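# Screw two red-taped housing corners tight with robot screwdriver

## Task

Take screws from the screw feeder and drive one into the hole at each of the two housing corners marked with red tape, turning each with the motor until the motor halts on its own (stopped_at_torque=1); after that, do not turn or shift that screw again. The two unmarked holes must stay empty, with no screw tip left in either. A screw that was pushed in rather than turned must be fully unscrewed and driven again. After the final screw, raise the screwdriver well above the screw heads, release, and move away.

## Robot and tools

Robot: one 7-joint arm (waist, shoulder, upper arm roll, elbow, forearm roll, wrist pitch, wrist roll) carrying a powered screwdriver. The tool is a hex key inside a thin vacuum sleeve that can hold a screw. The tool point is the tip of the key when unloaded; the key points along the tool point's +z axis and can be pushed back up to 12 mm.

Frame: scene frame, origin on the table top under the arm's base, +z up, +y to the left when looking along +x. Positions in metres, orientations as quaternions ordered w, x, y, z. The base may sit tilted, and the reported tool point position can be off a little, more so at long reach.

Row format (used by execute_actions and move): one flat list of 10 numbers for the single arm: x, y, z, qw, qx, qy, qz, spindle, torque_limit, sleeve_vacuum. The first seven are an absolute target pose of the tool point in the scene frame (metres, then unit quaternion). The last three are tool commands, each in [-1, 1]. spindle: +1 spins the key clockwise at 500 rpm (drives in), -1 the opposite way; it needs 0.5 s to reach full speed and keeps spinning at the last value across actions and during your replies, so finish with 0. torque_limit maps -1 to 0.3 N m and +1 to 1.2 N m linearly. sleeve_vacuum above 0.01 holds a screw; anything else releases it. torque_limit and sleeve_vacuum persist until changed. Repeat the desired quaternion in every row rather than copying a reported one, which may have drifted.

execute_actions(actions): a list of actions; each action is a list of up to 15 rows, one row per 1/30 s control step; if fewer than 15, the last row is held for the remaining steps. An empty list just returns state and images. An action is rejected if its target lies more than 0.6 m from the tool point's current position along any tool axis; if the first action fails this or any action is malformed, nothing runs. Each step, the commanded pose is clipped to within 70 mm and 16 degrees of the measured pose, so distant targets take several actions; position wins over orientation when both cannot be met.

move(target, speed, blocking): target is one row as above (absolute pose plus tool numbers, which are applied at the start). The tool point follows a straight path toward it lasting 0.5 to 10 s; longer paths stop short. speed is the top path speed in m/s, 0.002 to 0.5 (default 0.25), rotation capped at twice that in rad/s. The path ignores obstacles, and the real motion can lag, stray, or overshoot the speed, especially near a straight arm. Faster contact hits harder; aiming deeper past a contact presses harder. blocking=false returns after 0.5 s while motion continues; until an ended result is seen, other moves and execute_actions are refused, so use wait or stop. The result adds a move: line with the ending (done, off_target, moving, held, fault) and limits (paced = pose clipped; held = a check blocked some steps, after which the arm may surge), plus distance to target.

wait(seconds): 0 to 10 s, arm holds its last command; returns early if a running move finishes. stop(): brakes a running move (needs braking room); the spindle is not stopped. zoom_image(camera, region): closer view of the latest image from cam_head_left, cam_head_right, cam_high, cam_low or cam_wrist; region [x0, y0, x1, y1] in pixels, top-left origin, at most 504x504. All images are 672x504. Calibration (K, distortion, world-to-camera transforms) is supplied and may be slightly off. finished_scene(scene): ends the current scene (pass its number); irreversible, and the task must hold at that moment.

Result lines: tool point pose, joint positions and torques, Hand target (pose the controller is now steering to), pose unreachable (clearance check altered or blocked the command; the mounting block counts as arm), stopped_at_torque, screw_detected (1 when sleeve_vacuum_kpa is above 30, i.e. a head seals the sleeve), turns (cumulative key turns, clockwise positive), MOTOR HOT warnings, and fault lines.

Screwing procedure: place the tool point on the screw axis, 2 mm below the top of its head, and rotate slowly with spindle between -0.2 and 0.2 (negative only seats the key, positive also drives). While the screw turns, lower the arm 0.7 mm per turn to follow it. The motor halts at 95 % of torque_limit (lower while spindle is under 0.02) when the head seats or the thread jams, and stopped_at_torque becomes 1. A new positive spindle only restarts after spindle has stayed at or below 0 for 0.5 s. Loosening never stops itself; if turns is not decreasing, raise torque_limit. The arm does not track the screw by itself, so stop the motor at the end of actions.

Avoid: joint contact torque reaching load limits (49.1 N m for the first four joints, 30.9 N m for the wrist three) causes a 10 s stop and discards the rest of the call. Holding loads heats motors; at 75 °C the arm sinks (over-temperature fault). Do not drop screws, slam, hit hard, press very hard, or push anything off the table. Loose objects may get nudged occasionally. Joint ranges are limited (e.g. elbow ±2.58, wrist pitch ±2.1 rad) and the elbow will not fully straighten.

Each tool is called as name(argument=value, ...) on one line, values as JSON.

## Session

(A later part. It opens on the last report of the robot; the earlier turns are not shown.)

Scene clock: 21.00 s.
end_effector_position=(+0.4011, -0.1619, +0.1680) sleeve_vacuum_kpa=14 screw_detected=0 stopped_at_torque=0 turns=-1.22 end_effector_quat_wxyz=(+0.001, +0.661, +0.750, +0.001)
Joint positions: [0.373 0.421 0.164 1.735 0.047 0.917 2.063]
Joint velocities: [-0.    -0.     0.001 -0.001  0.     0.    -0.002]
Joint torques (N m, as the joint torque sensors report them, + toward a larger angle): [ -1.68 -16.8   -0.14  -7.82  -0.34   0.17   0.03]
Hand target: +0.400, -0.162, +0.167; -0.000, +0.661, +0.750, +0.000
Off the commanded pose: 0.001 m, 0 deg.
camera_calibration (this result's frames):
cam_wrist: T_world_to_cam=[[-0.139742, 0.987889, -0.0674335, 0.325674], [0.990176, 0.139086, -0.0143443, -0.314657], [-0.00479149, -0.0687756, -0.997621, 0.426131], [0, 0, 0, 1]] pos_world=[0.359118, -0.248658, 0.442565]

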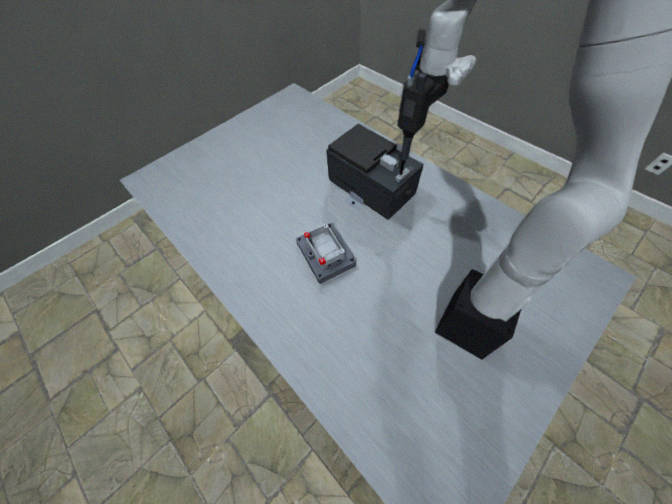

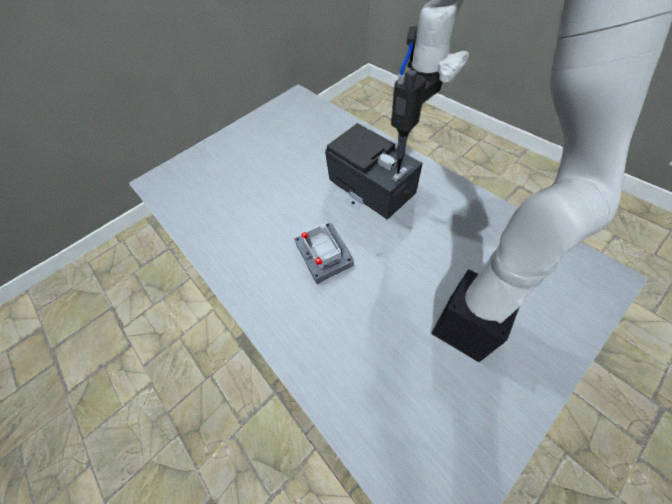

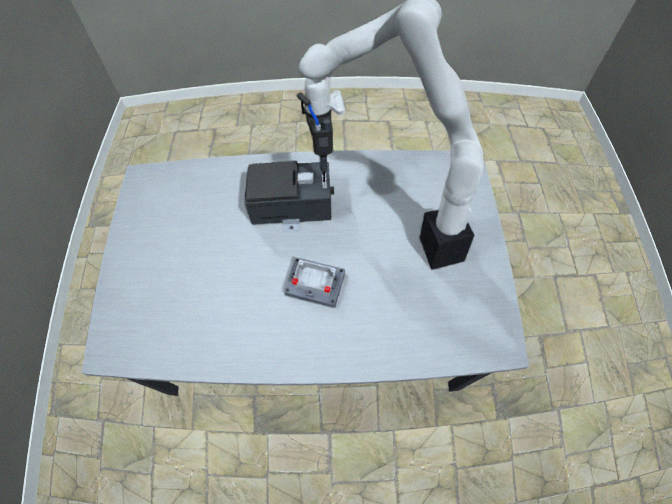

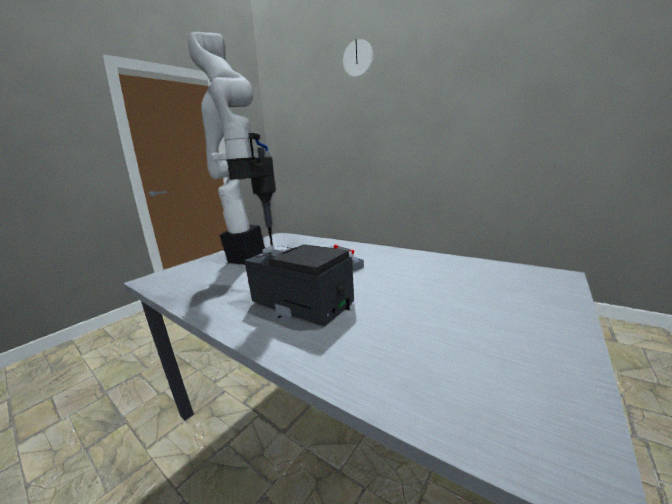

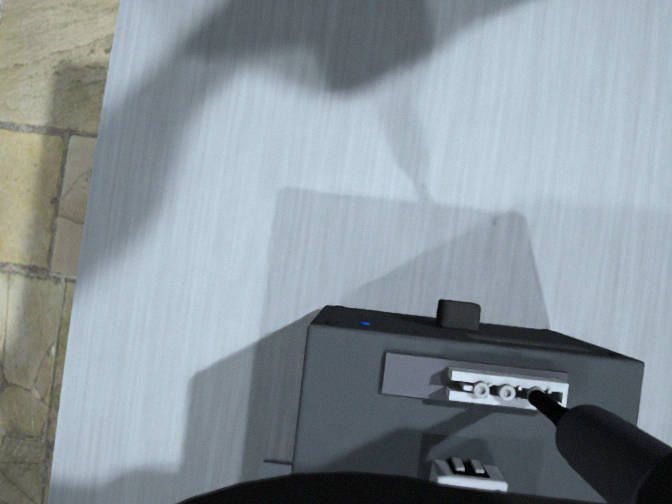

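execute_actions(actions=[[[0.3995,-0.1612,0.172,0,0.661,0.75,0,0,0,1]],[[0.3992,-0.1612,0.170,0,0.661,0.75,0,-0.15,0,1]],[[0.3992,-0.1612,0.168,0,0.661,0.75,0,-0.15,0,1]],[[0.3992,-0.1612,0.168,0,0.661,0.75,0,0,0,1]]])

zoom_image(camera="cam_wrist", region=[440,330,640,480])

Scene clock: 23.43 s.
end_effector_position=(+0.4001, -0.1611, +0.1683) sleeve_vacuum_kpa=24 screw_detected=0 stopped_at_torque=0 turns=-2.44 end_effector_quat_wxyz=(+0.001, +0.661, +0.750, +0.001)
Joint positions: [0.372 0.419 0.165 1.738 0.048 0.917 2.062]
Joint velocities: [ 0.001 -0.     0.001  0.001  0.    -0.    -0.001]
Joint torques (N m, as the joint torque sensors report them, + toward a larger angle): [ -1.64 -18.04  -0.09  -7.87  -0.38   0.88   0.13]
Hand target: +0.399, -0.161, +0.168; +0.000, +0.661, +0.750, -0.000
Off the commanded pose: 0.001 m, 0 deg.
camera_calibration (this result's frames):
cam_wrist: T_world_to_cam=[[-0.139884, 0.987879, -0.0672858, 0.324794], [0.990154, 0.139194, -0.0148523, -0.313652], [-0.00530652, -0.0687009, -0.997623, 0.426619], [0, 0, 0, 1]] pos_world=[0.35826, -0.24789, 0.442801]

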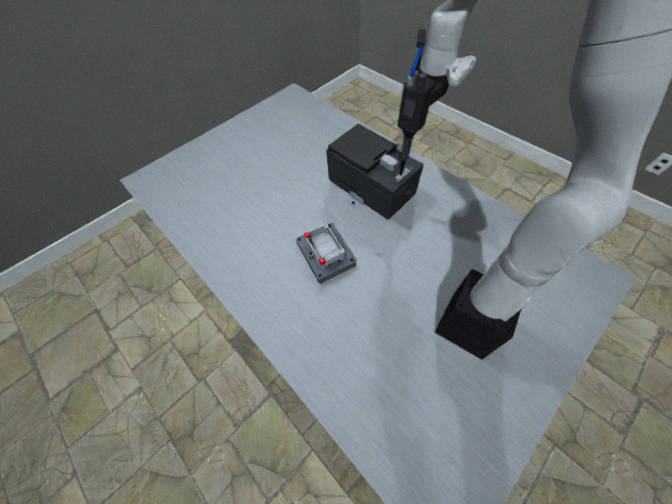

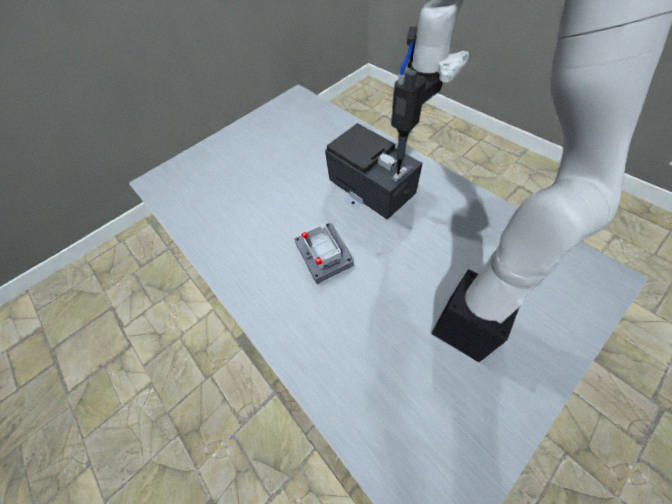

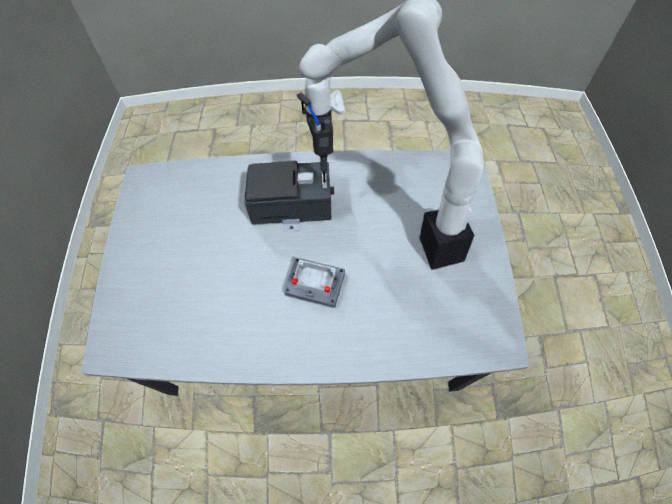

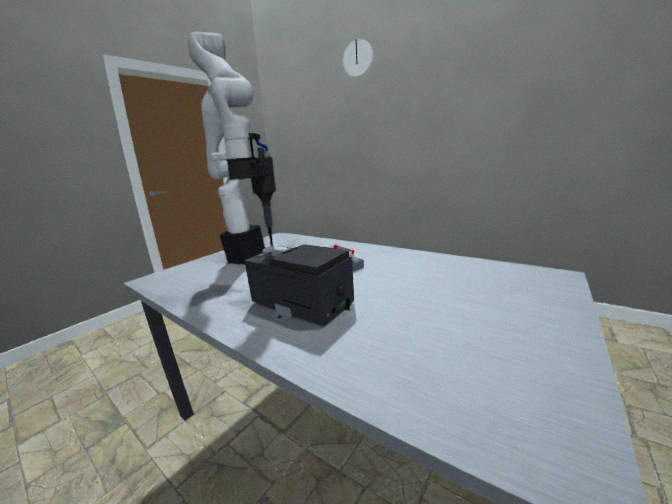

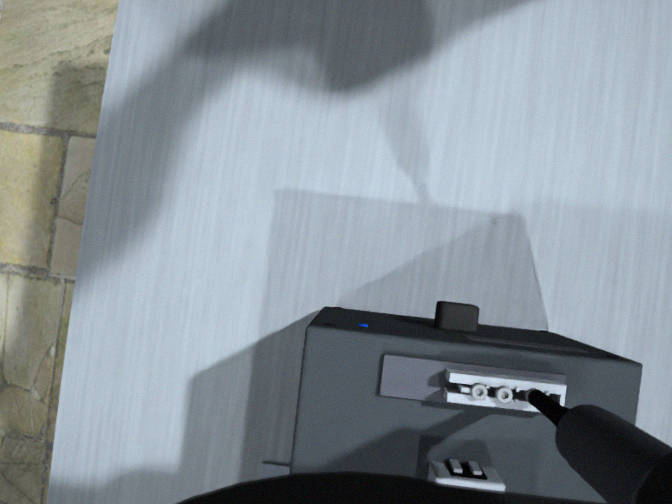

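Region (440, 330, 640, 480) of cam_wrist's 672x504 image, scaled by 2.520; it fills the top 378 rows of this view, and the rest is white.

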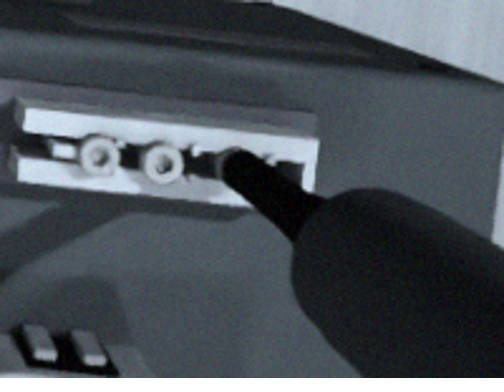

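Likely engaged; a bit lower.

execute_actions(actions=[[[0.4,-0.1612,0.1665,0,0.661,0.75,0,-0.1,0,1]],[[0.4,-0.1612,0.1665,0,0.661,0.75,0,0,0,1]],[[0.4,-0.1612,0.18,0,0.661,0.75,0,0,0,1]],[[0.4,-0.1612,0.21,0,0.661,0.75,0,0,0,1]]])

Scene clock: 25.83 s.
end_effector_position=(+0.3999, -0.1612, +0.2099) sleeve_vacuum_kpa=39 screw_detected=1 stopped_at_torque=0 turns=-2.85 end_effector_quat_wxyz=(-0.000, +0.661, +0.750, -0.000)
Joint positions: [0.357 0.364 0.168 1.672 0.053 1.04  2.056]
Joint velocities: [-0.    -0.001 -0.001 -0.001  0.001  0.    -0.   ]
Joint torques (N m, as the joint torque sensors report them, + toward a larger angle): [ -1.61 -18.05  -0.22  -9.05  -0.67   0.43   0.1 ]
Hand target: +0.400, -0.161, +0.210; +0.000, +0.661, +0.750, -0.000
Off the commanded pose: 0.000 m, 0 deg.
camera_calibration (this result's frames):
cam_wrist: T_world_to_cam=[[-0.139739, 0.987921, -0.0669773, 0.327586], [0.990162, 0.138926, -0.0166669, -0.312536], [-0.00716067, -0.0686474, -0.997615, 0.468948], [0, 0, 0, 1]] pos_world=[0.358595, -0.248017, 0.484561]

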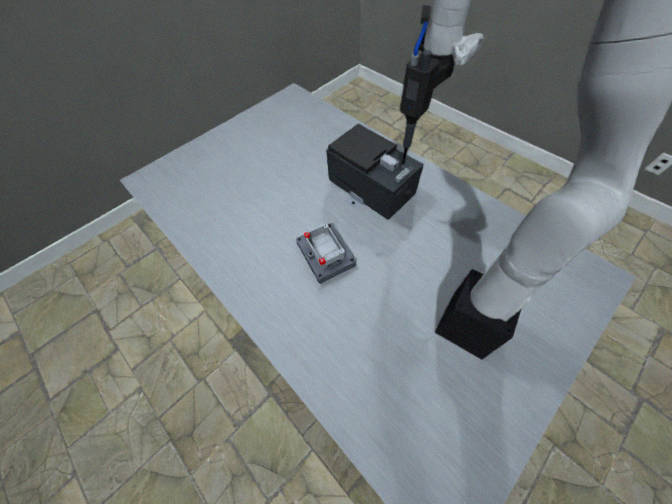

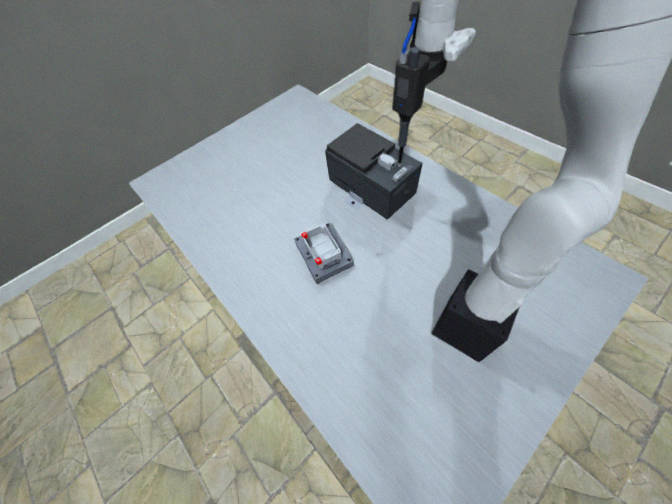

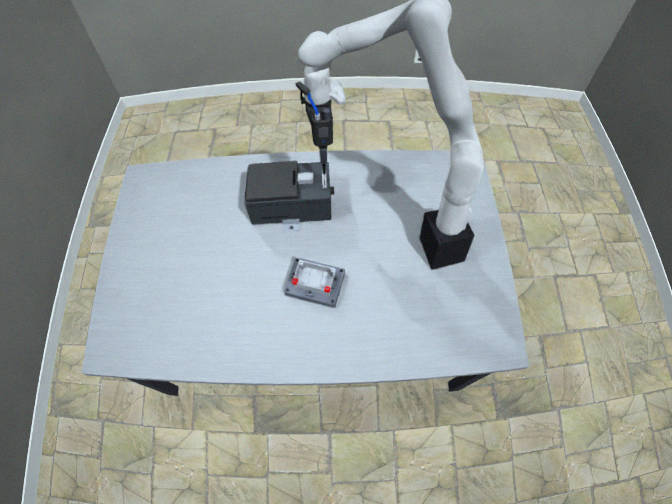

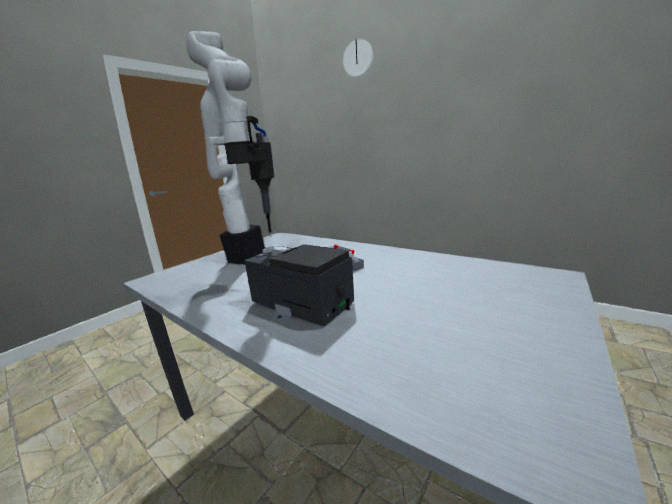

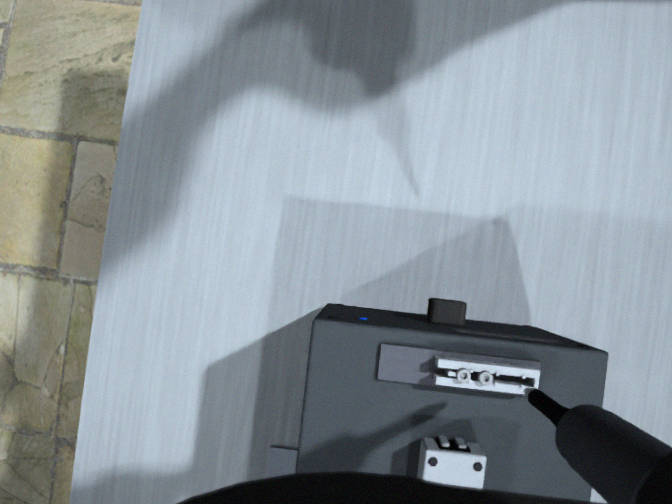

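move(target=[0.402,0.1,0.21,0,0.661,0.75,0,0,0,1])

move(target=[0.402,0.171,0.11,0,0.661,0.75,0,0,0,1], speed=0.15)

zoom_image(camera="cam_wrist", region=[440,330,640,480])

zoom_image(camera="cam_head_left", region=[290,210,370,285])

Scene clock: 30.13 s.
end_effector_position=(+0.4033, +0.0993, +0.2100) sleeve_vacuum_kpa=39 screw_detected=1 stopped_at_torque=0 turns=-2.85 end_effector_quat_wxyz=(+0.000, +0.662, +0.750, +0.000)
Joint positions: [-0.18   0.351  0.043  1.802  0.134  0.999  1.355]
Joint velocities: [-0.009  0.003 -0.01  -0.     0.003  0.001 -0.002]
Joint torques (N m, as the joint torque sensors report them, + toward a larger angle): [ -1.74 -16.82  -0.89  -9.37  -0.63  -0.15   0.1 ]
Hand target: +0.403, +0.100, +0.210; +0.000, +0.661, +0.750, +0.000
Off the commanded pose: 0.002 m, 0 deg.
move: done
camera_calibration (this result's frames):
cam_wrist: T_world_to_cam=[[-0.138695, 0.988057, -0.0671326, 0.0703037], [0.990318, 0.137975, -0.0152684, -0.352382], [-0.00582342, -0.0686003, -0.997627, 0.486347], [0, 0, 0, 1]] pos_world=[0.361553, 0.0125193, 0.484532]

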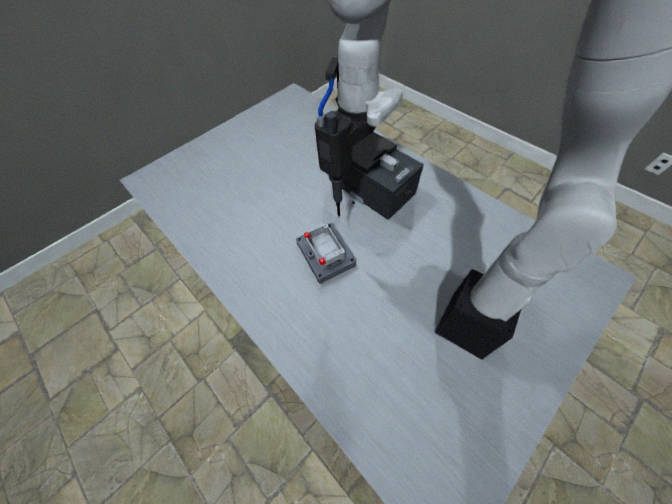

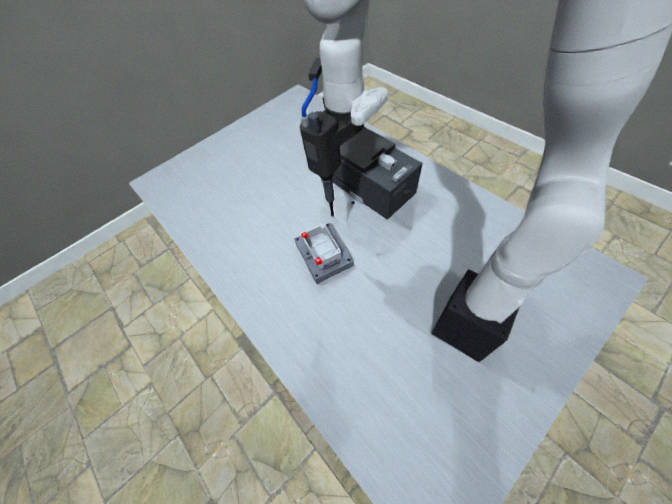

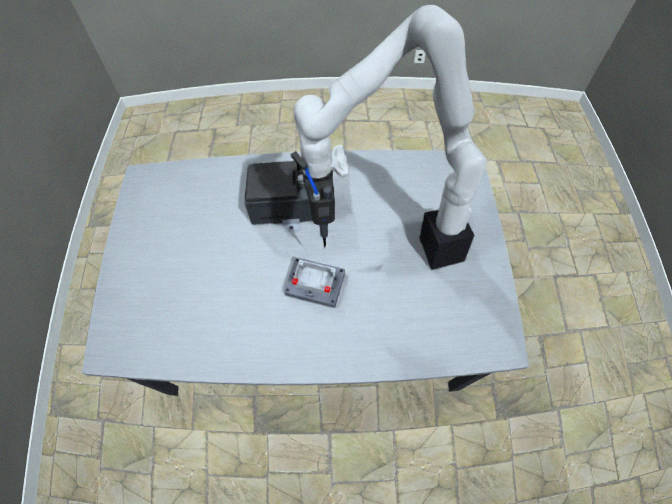

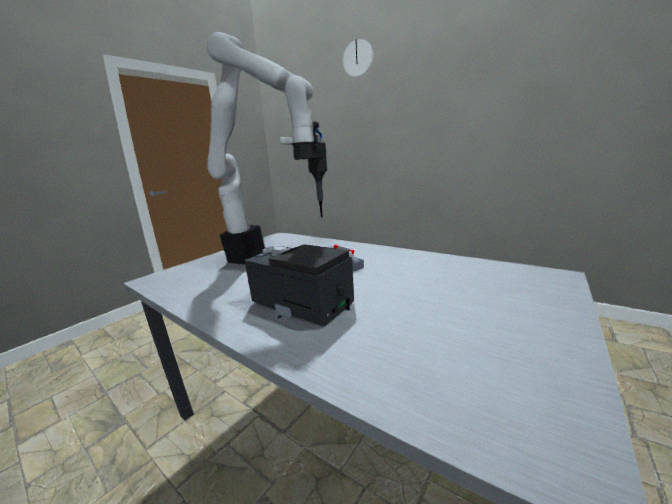

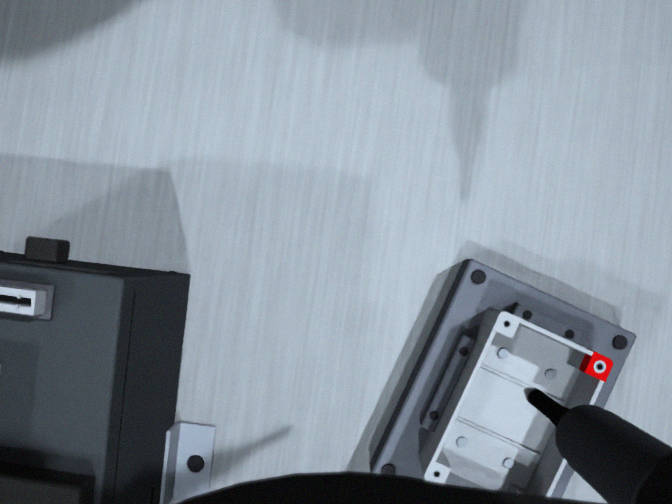

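Scene clock: 31.33 s.
end_effector_position=(+0.4025, +0.1712, +0.1103) sleeve_vacuum_kpa=39 screw_detected=1 stopped_at_torque=0 turns=-2.85 end_effector_quat_wxyz=(-0.000, +0.661, +0.750, +0.000)
Joint positions: [-0.301  0.563  0.032  1.884  0.162  0.725  1.173]
Joint velocities: [-0.004  0.005 -0.002 -0.     0.001  0.    -0.001]
Joint torques (N m, as the joint torque sensors report them, + toward a larger angle): [ -2.03 -18.67  -0.68  -7.46  -0.35  -0.3    0.04]
Hand target: +0.402, +0.171, +0.110; -0.000, +0.661, +0.750, +0.000
Off the commanded pose: 0.001 m, 0 deg.
move: done
camera_calibration (this result's frames):
cam_wrist: T_world_to_cam=[[-0.139912, 0.987947, -0.0662268, -0.00713796], [0.990142, 0.139154, -0.0159364, -0.363094], [-0.00652856, -0.0678037, -0.997677, 0.391957], [0, 0, 0, 1]] pos_world=[0.361075, 0.0841541, 0.384787]

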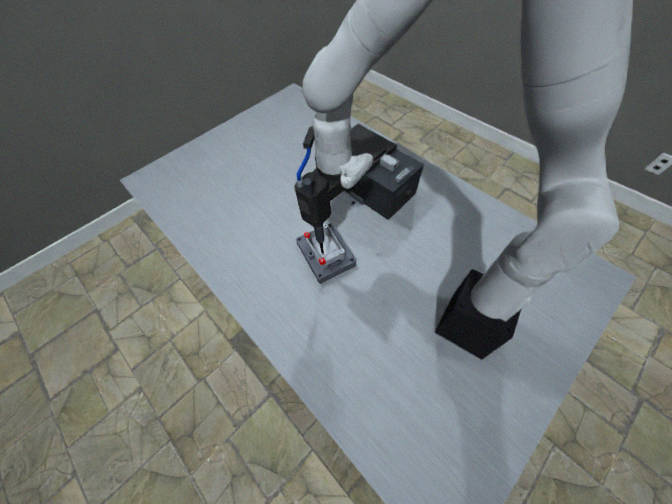

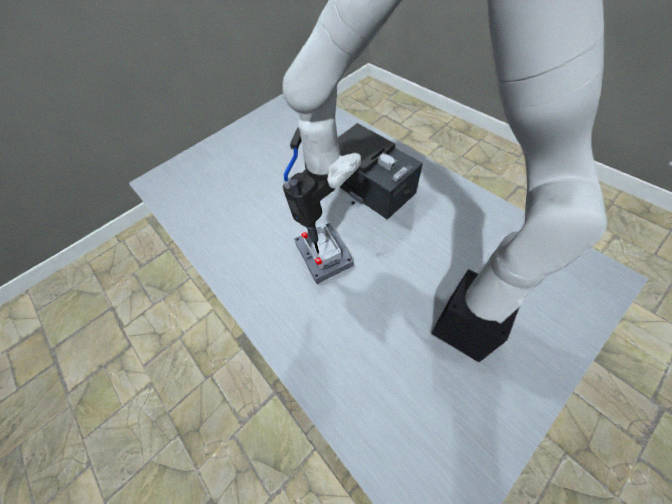

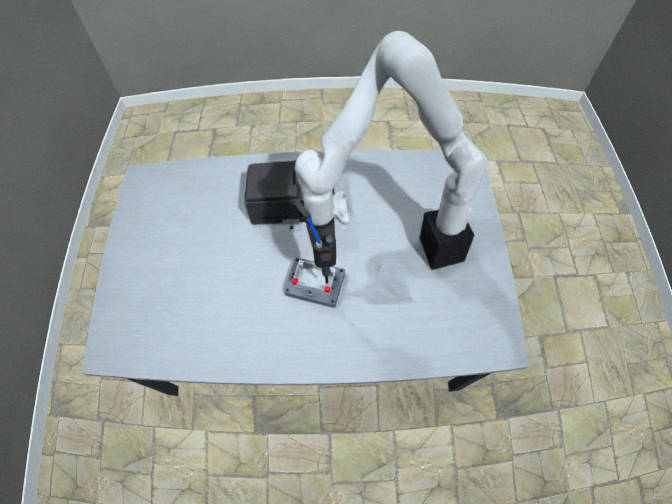

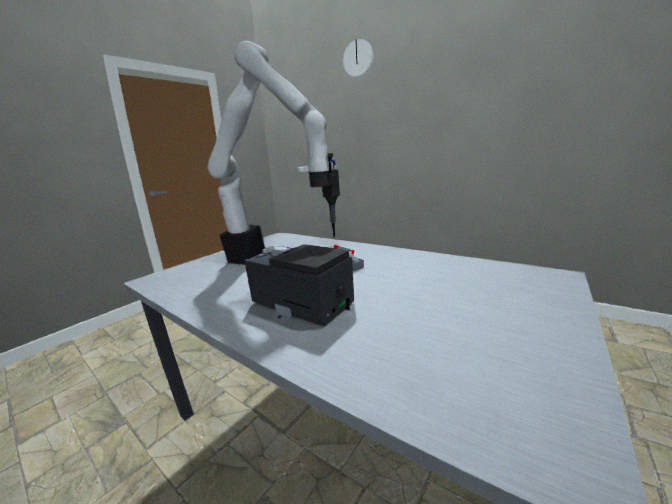

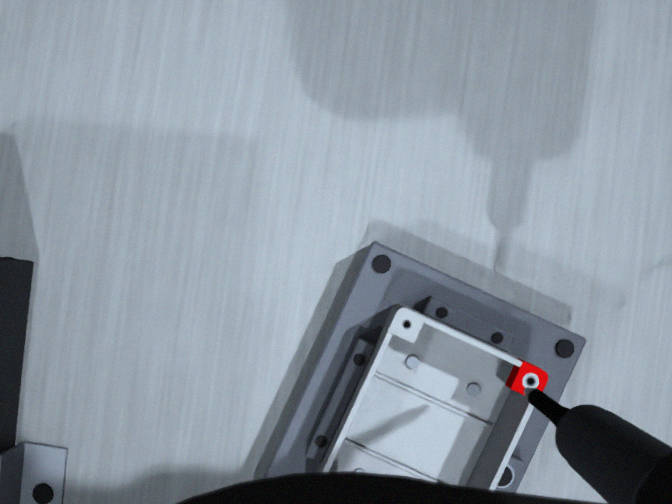

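Region (440, 330, 640, 480) of cam_wrist's 672x504 image, scaled by 2.520; it fills the top 378 rows of this view, and the rest is white.

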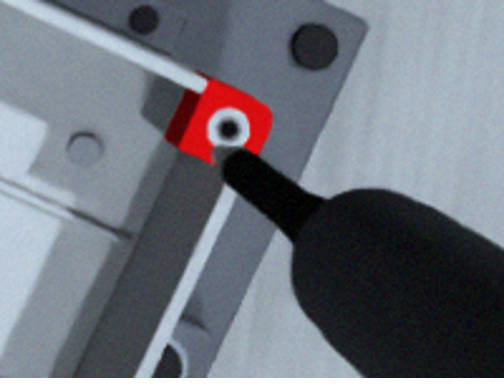

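Region (290, 210, 370, 285) of cam_head_left's 672x504 image, scaled by 6.300, with more detail than that image has; it fills the top 472 rows of this view, and the rest is white.

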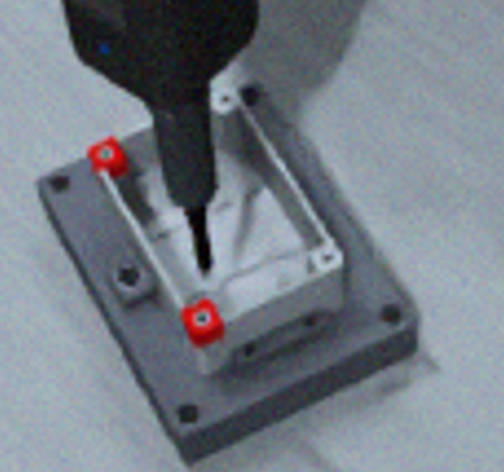

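move(target=[0.4013,0.178,0.097,0,0.661,0.75,0,0,0,1], speed=0.03)

zoom_image(camera="cam_wrist", region=[480,350,580,425])

zoom_image(camera="cam_head_left", region=[300,235,345,275])

zoom_image(camera="cam_high", region=[305,265,350,305])

Scene clock: 33.43 s.
end_effector_position=(+0.4014, +0.1780, +0.0971) sleeve_vacuum_kpa=39 screw_detected=1 stopped_at_torque=0 turns=-2.85 end_effector_quat_wxyz=(+0.000, +0.661, +0.750, +0.000)
Joint positions: [-0.315  0.593  0.035  1.891  0.165  0.691  1.154]
Joint velocities: [-0.002  0.002 -0.001  0.001  0.    -0.    -0.   ]
Joint torques (N m, as the joint torque sensors report them, + toward a larger angle): [ -2.38 -18.62  -1.08  -7.18  -0.55  -0.39   0.11]
Hand target: +0.401, +0.178, +0.097; -0.000, +0.661, +0.750, +0.000
Off the commanded pose: 0.000 m, 0 deg.
move: done
camera_calibration (this result's frames):
cam_wrist: T_world_to_cam=[[-0.139782, 0.987929, -0.0667573, -0.0149218], [0.990159, 0.138997, -0.0162961, -0.363097], [-0.00682039, -0.0683783, -0.997636, 0.379502], [0, 0, 0, 1]] pos_world=[0.360026, 0.0911606, 0.371691]

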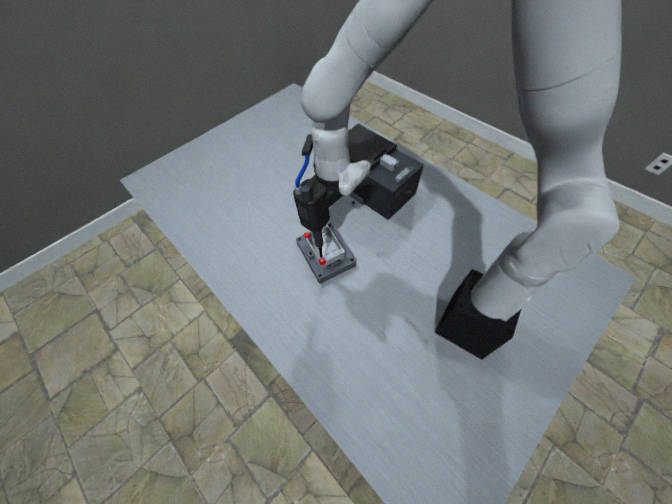

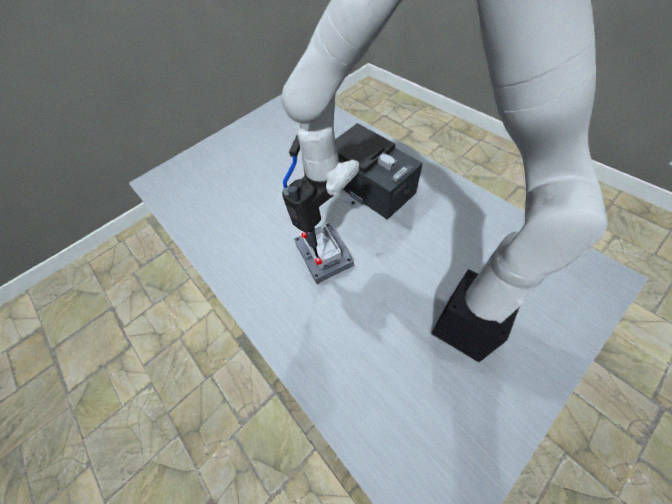

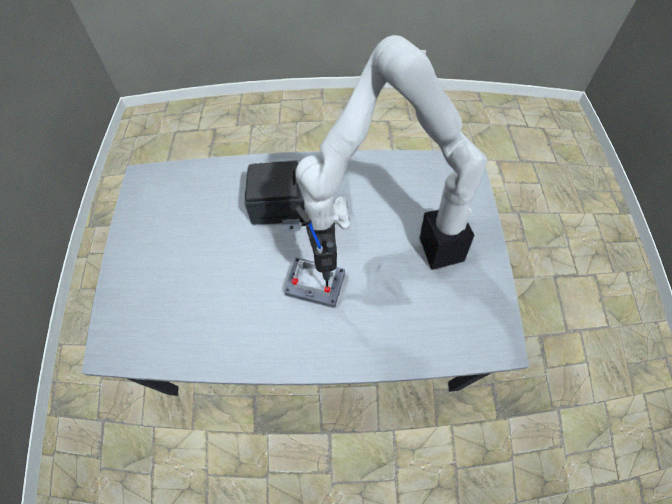

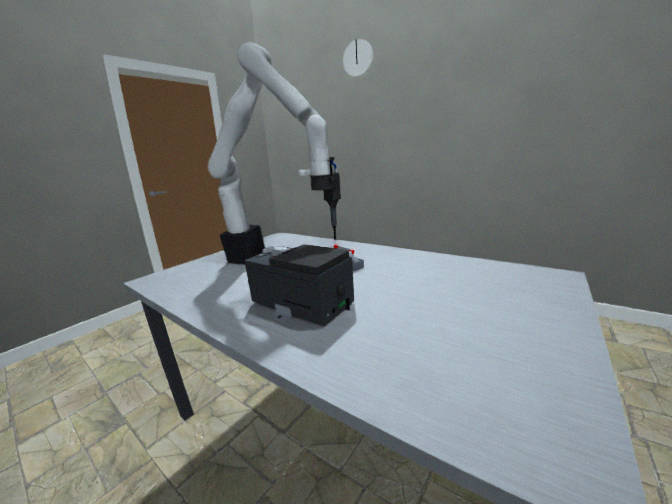

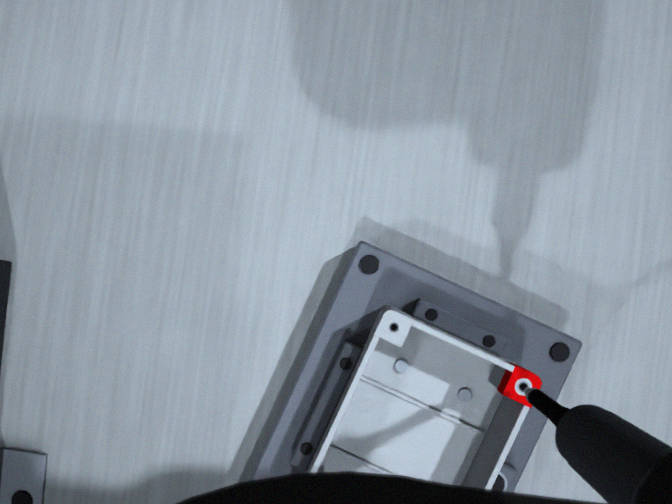

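Region (480, 350, 580, 425) of cam_wrist's 672x504 image, scaled by 5.040; it fills the top 378 rows of this view, and the rest is white.

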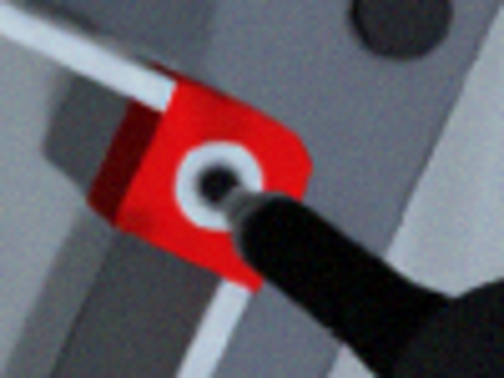

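Region (300, 235, 345, 275) of cam_head_left's 672x504 image, scaled by 11.200, with more detail than that image has.

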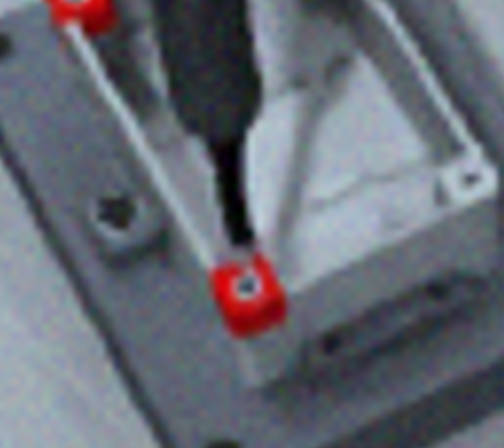

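Region (305, 265, 350, 305) of cam_high's 672x504 image, scaled by 11.200, with more detail than that image has.

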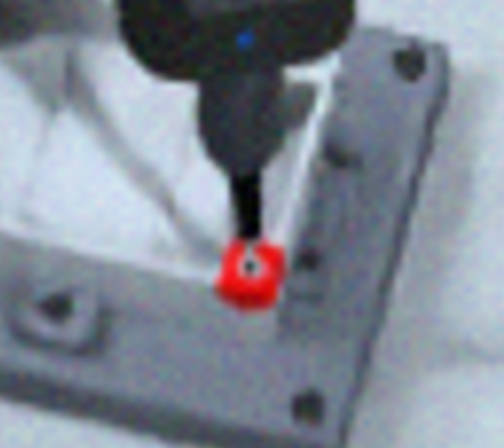

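move(target=[0.4013,0.178,0.087,0,0.661,0.75,0,0,0,1], speed=0.01)

zoom_image(camera="cam_wrist", region=[480,350,580,425])

zoom_image(camera="cam_head_left", region=[300,235,345,275])

Scene clock: 35.10 s.
end_effector_position=(+0.4013, +0.1780, +0.0870) sleeve_vacuum_kpa=39 screw_detected=1 stopped_at_torque=0 turns=-2.85 end_effector_quat_wxyz=(-0.000, +0.661, +0.750, +0.000)
Joint positions: [-0.314  0.612  0.037  1.9    0.169  0.662  1.151]
Joint velocities: [-0.001  0.001  0.001  0.002  0.001 -0.     0.002]
Joint torques (N m, as the joint torque sensors report them, + toward a larger angle): [ -2.37 -18.99  -1.06  -6.91  -0.44  -0.12   0.02]
Hand target: +0.401, +0.178, +0.087; -0.000, +0.661, +0.750, +0.000
Off the commanded pose: 0.000 m, 0 deg.
move: done
camera_calibration (this result's frames):
cam_wrist: T_world_to_cam=[[-0.139955, 0.987899, -0.0668416, -0.0155576], [0.990133, 0.139159, -0.0164521, -0.363163], [-0.00695147, -0.0684847, -0.997628, 0.369524], [0, 0, 0, 1]] pos_world=[0.359971, 0.0912132, 0.361633]

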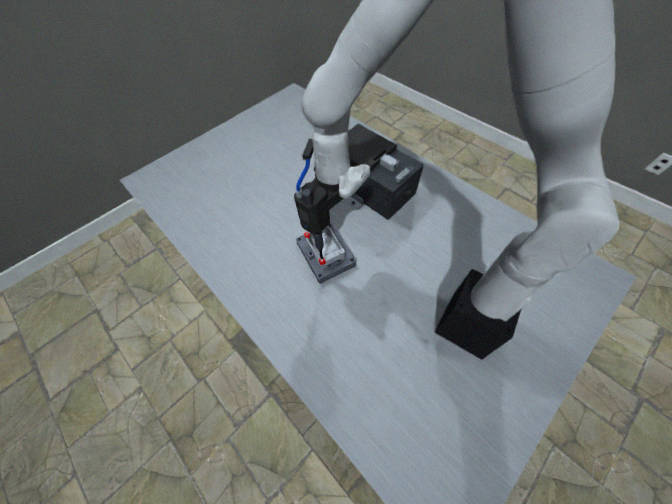

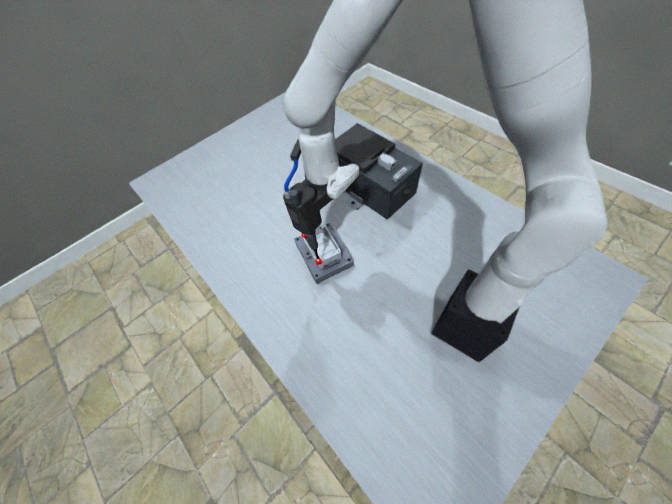

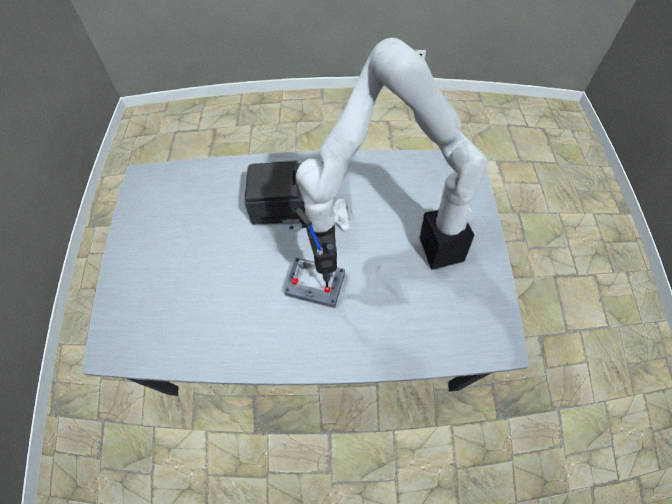

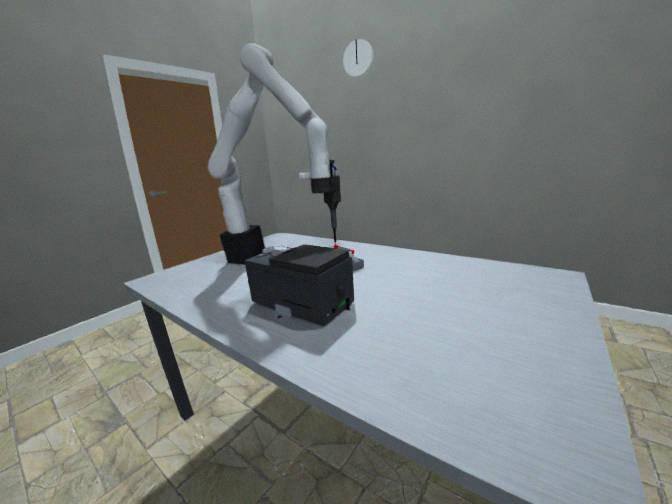

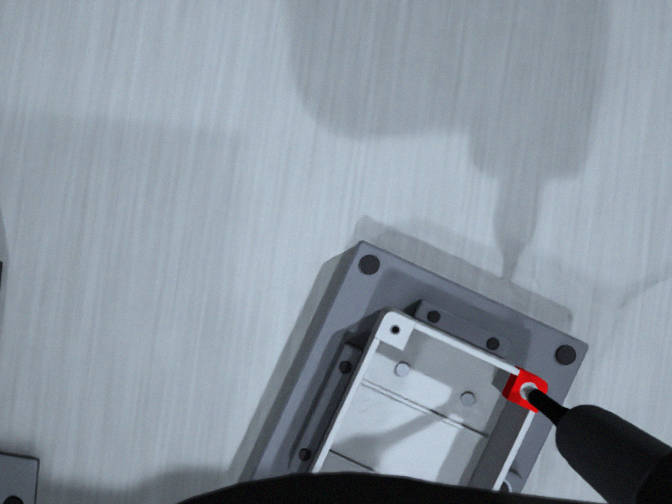

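Region (480, 350, 580, 425) of cam_wrist's 672x504 image, scaled by 5.040; it fills the top 378 rows of this view, and the rest is white.

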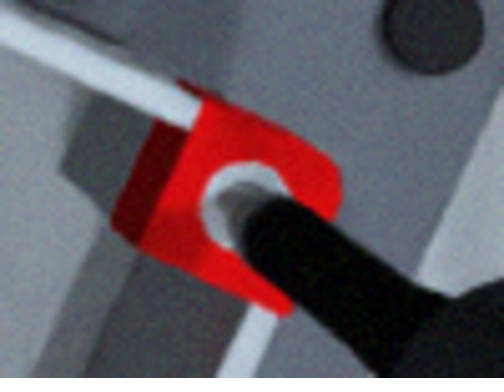

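Region (300, 235, 345, 275) of cam_head_left's 672x504 image, scaled by 11.200, with more detail than that image has.

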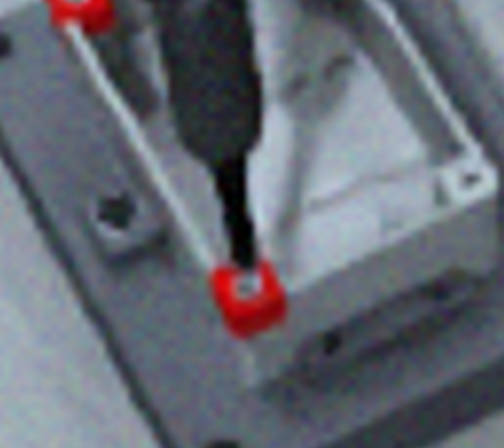

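move(target=[0.4008,0.1783,0.074,0,0.661,0.75,0,0.5,0,1], speed=0.003)

zoom_image(camera="cam_wrist", region=[480,350,580,425])

Scene clock: 40.03 s.
end_effector_position=(+0.4013, +0.1788, +0.0750) sleeve_vacuum_kpa=40 screw_detected=1 stopped_at_torque=1 turns=12.36 end_effector_quat_wxyz=(+0.000, +0.661, +0.750, +0.001)
Joint positions: [-0.314  0.636  0.04   1.91   0.172  0.626  1.148]
Joint velocities: [ 0.001 -0.     0.     0.    -0.001 -0.    -0.001]
Joint torques (N m, as the joint torque sensors report them, + toward a larger angle): [ -2.18 -17.62  -0.76  -6.46  -0.29  -0.53   0.01]
Hand target: +0.401, +0.178, +0.074; -0.000, +0.661, +0.750, +0.000
Off the commanded pose: 0.001 m, 0 deg.
move: done
camera_calibration (this result's frames):
cam_wrist: T_world_to_cam=[[-0.140061, 0.987938, -0.0660347, -0.017171], [0.990128, 0.13938, -0.0148347, -0.363646], [-0.00545184, -0.0674605, -0.997707, 0.356812], [0, 0, 0, 1]] pos_world=[0.359596, 0.0917197, 0.349465]

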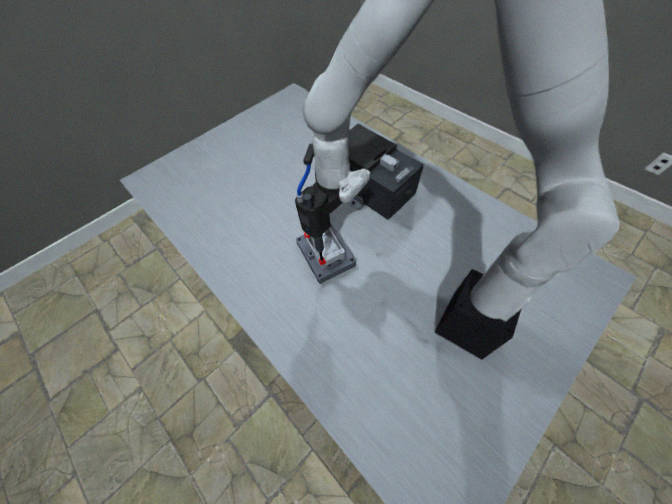

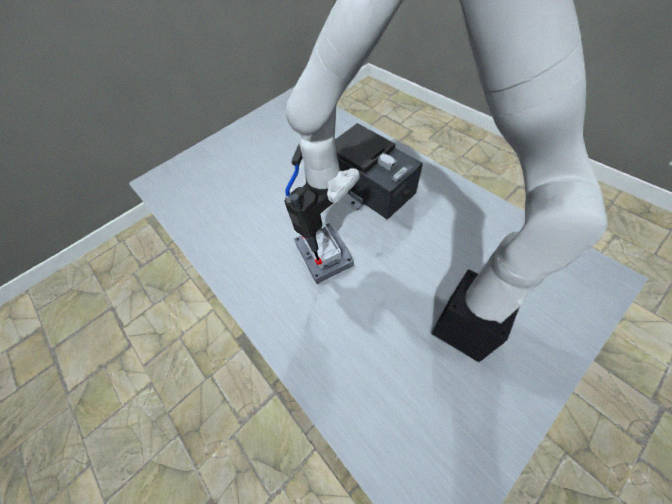

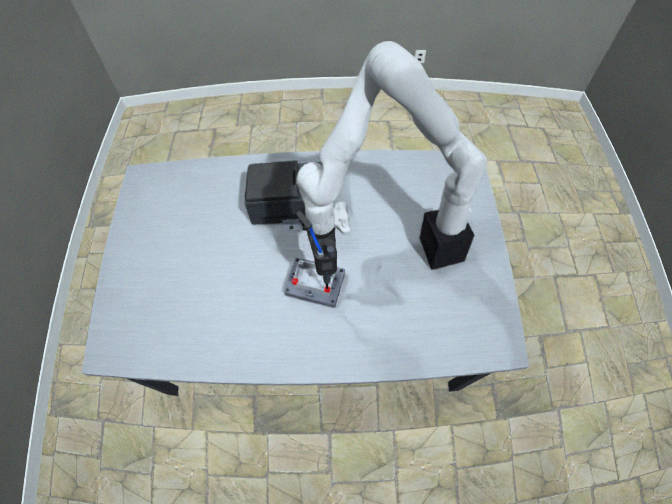

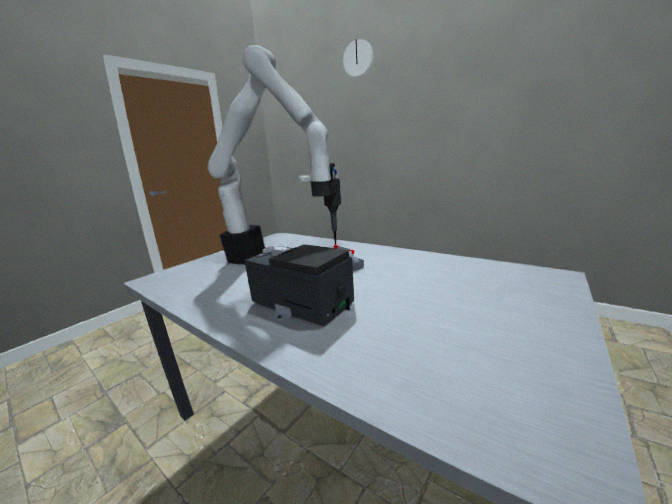

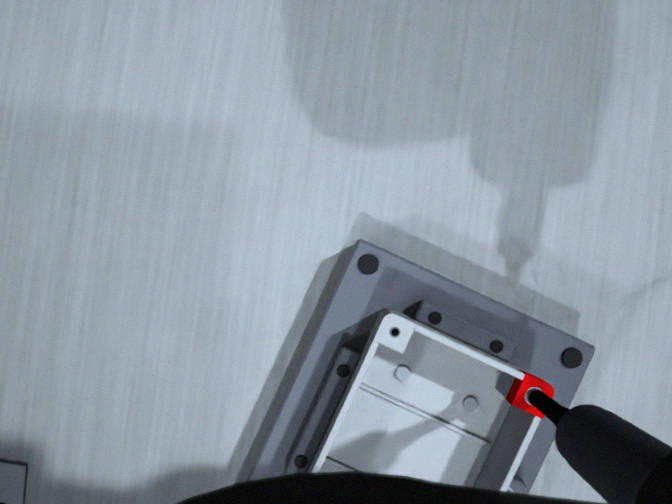

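Region (480, 350, 580, 425) of cam_wrist's 672x504 image, scaled by 5.040; it fills the top 378 rows of this view, and the rest is white.

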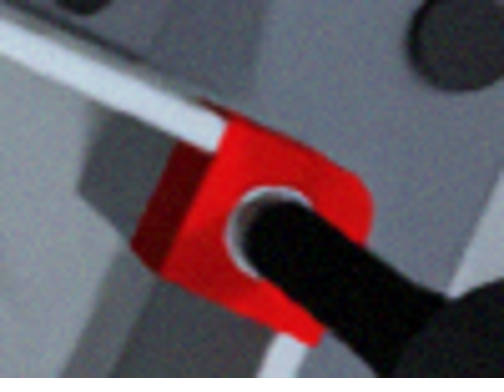

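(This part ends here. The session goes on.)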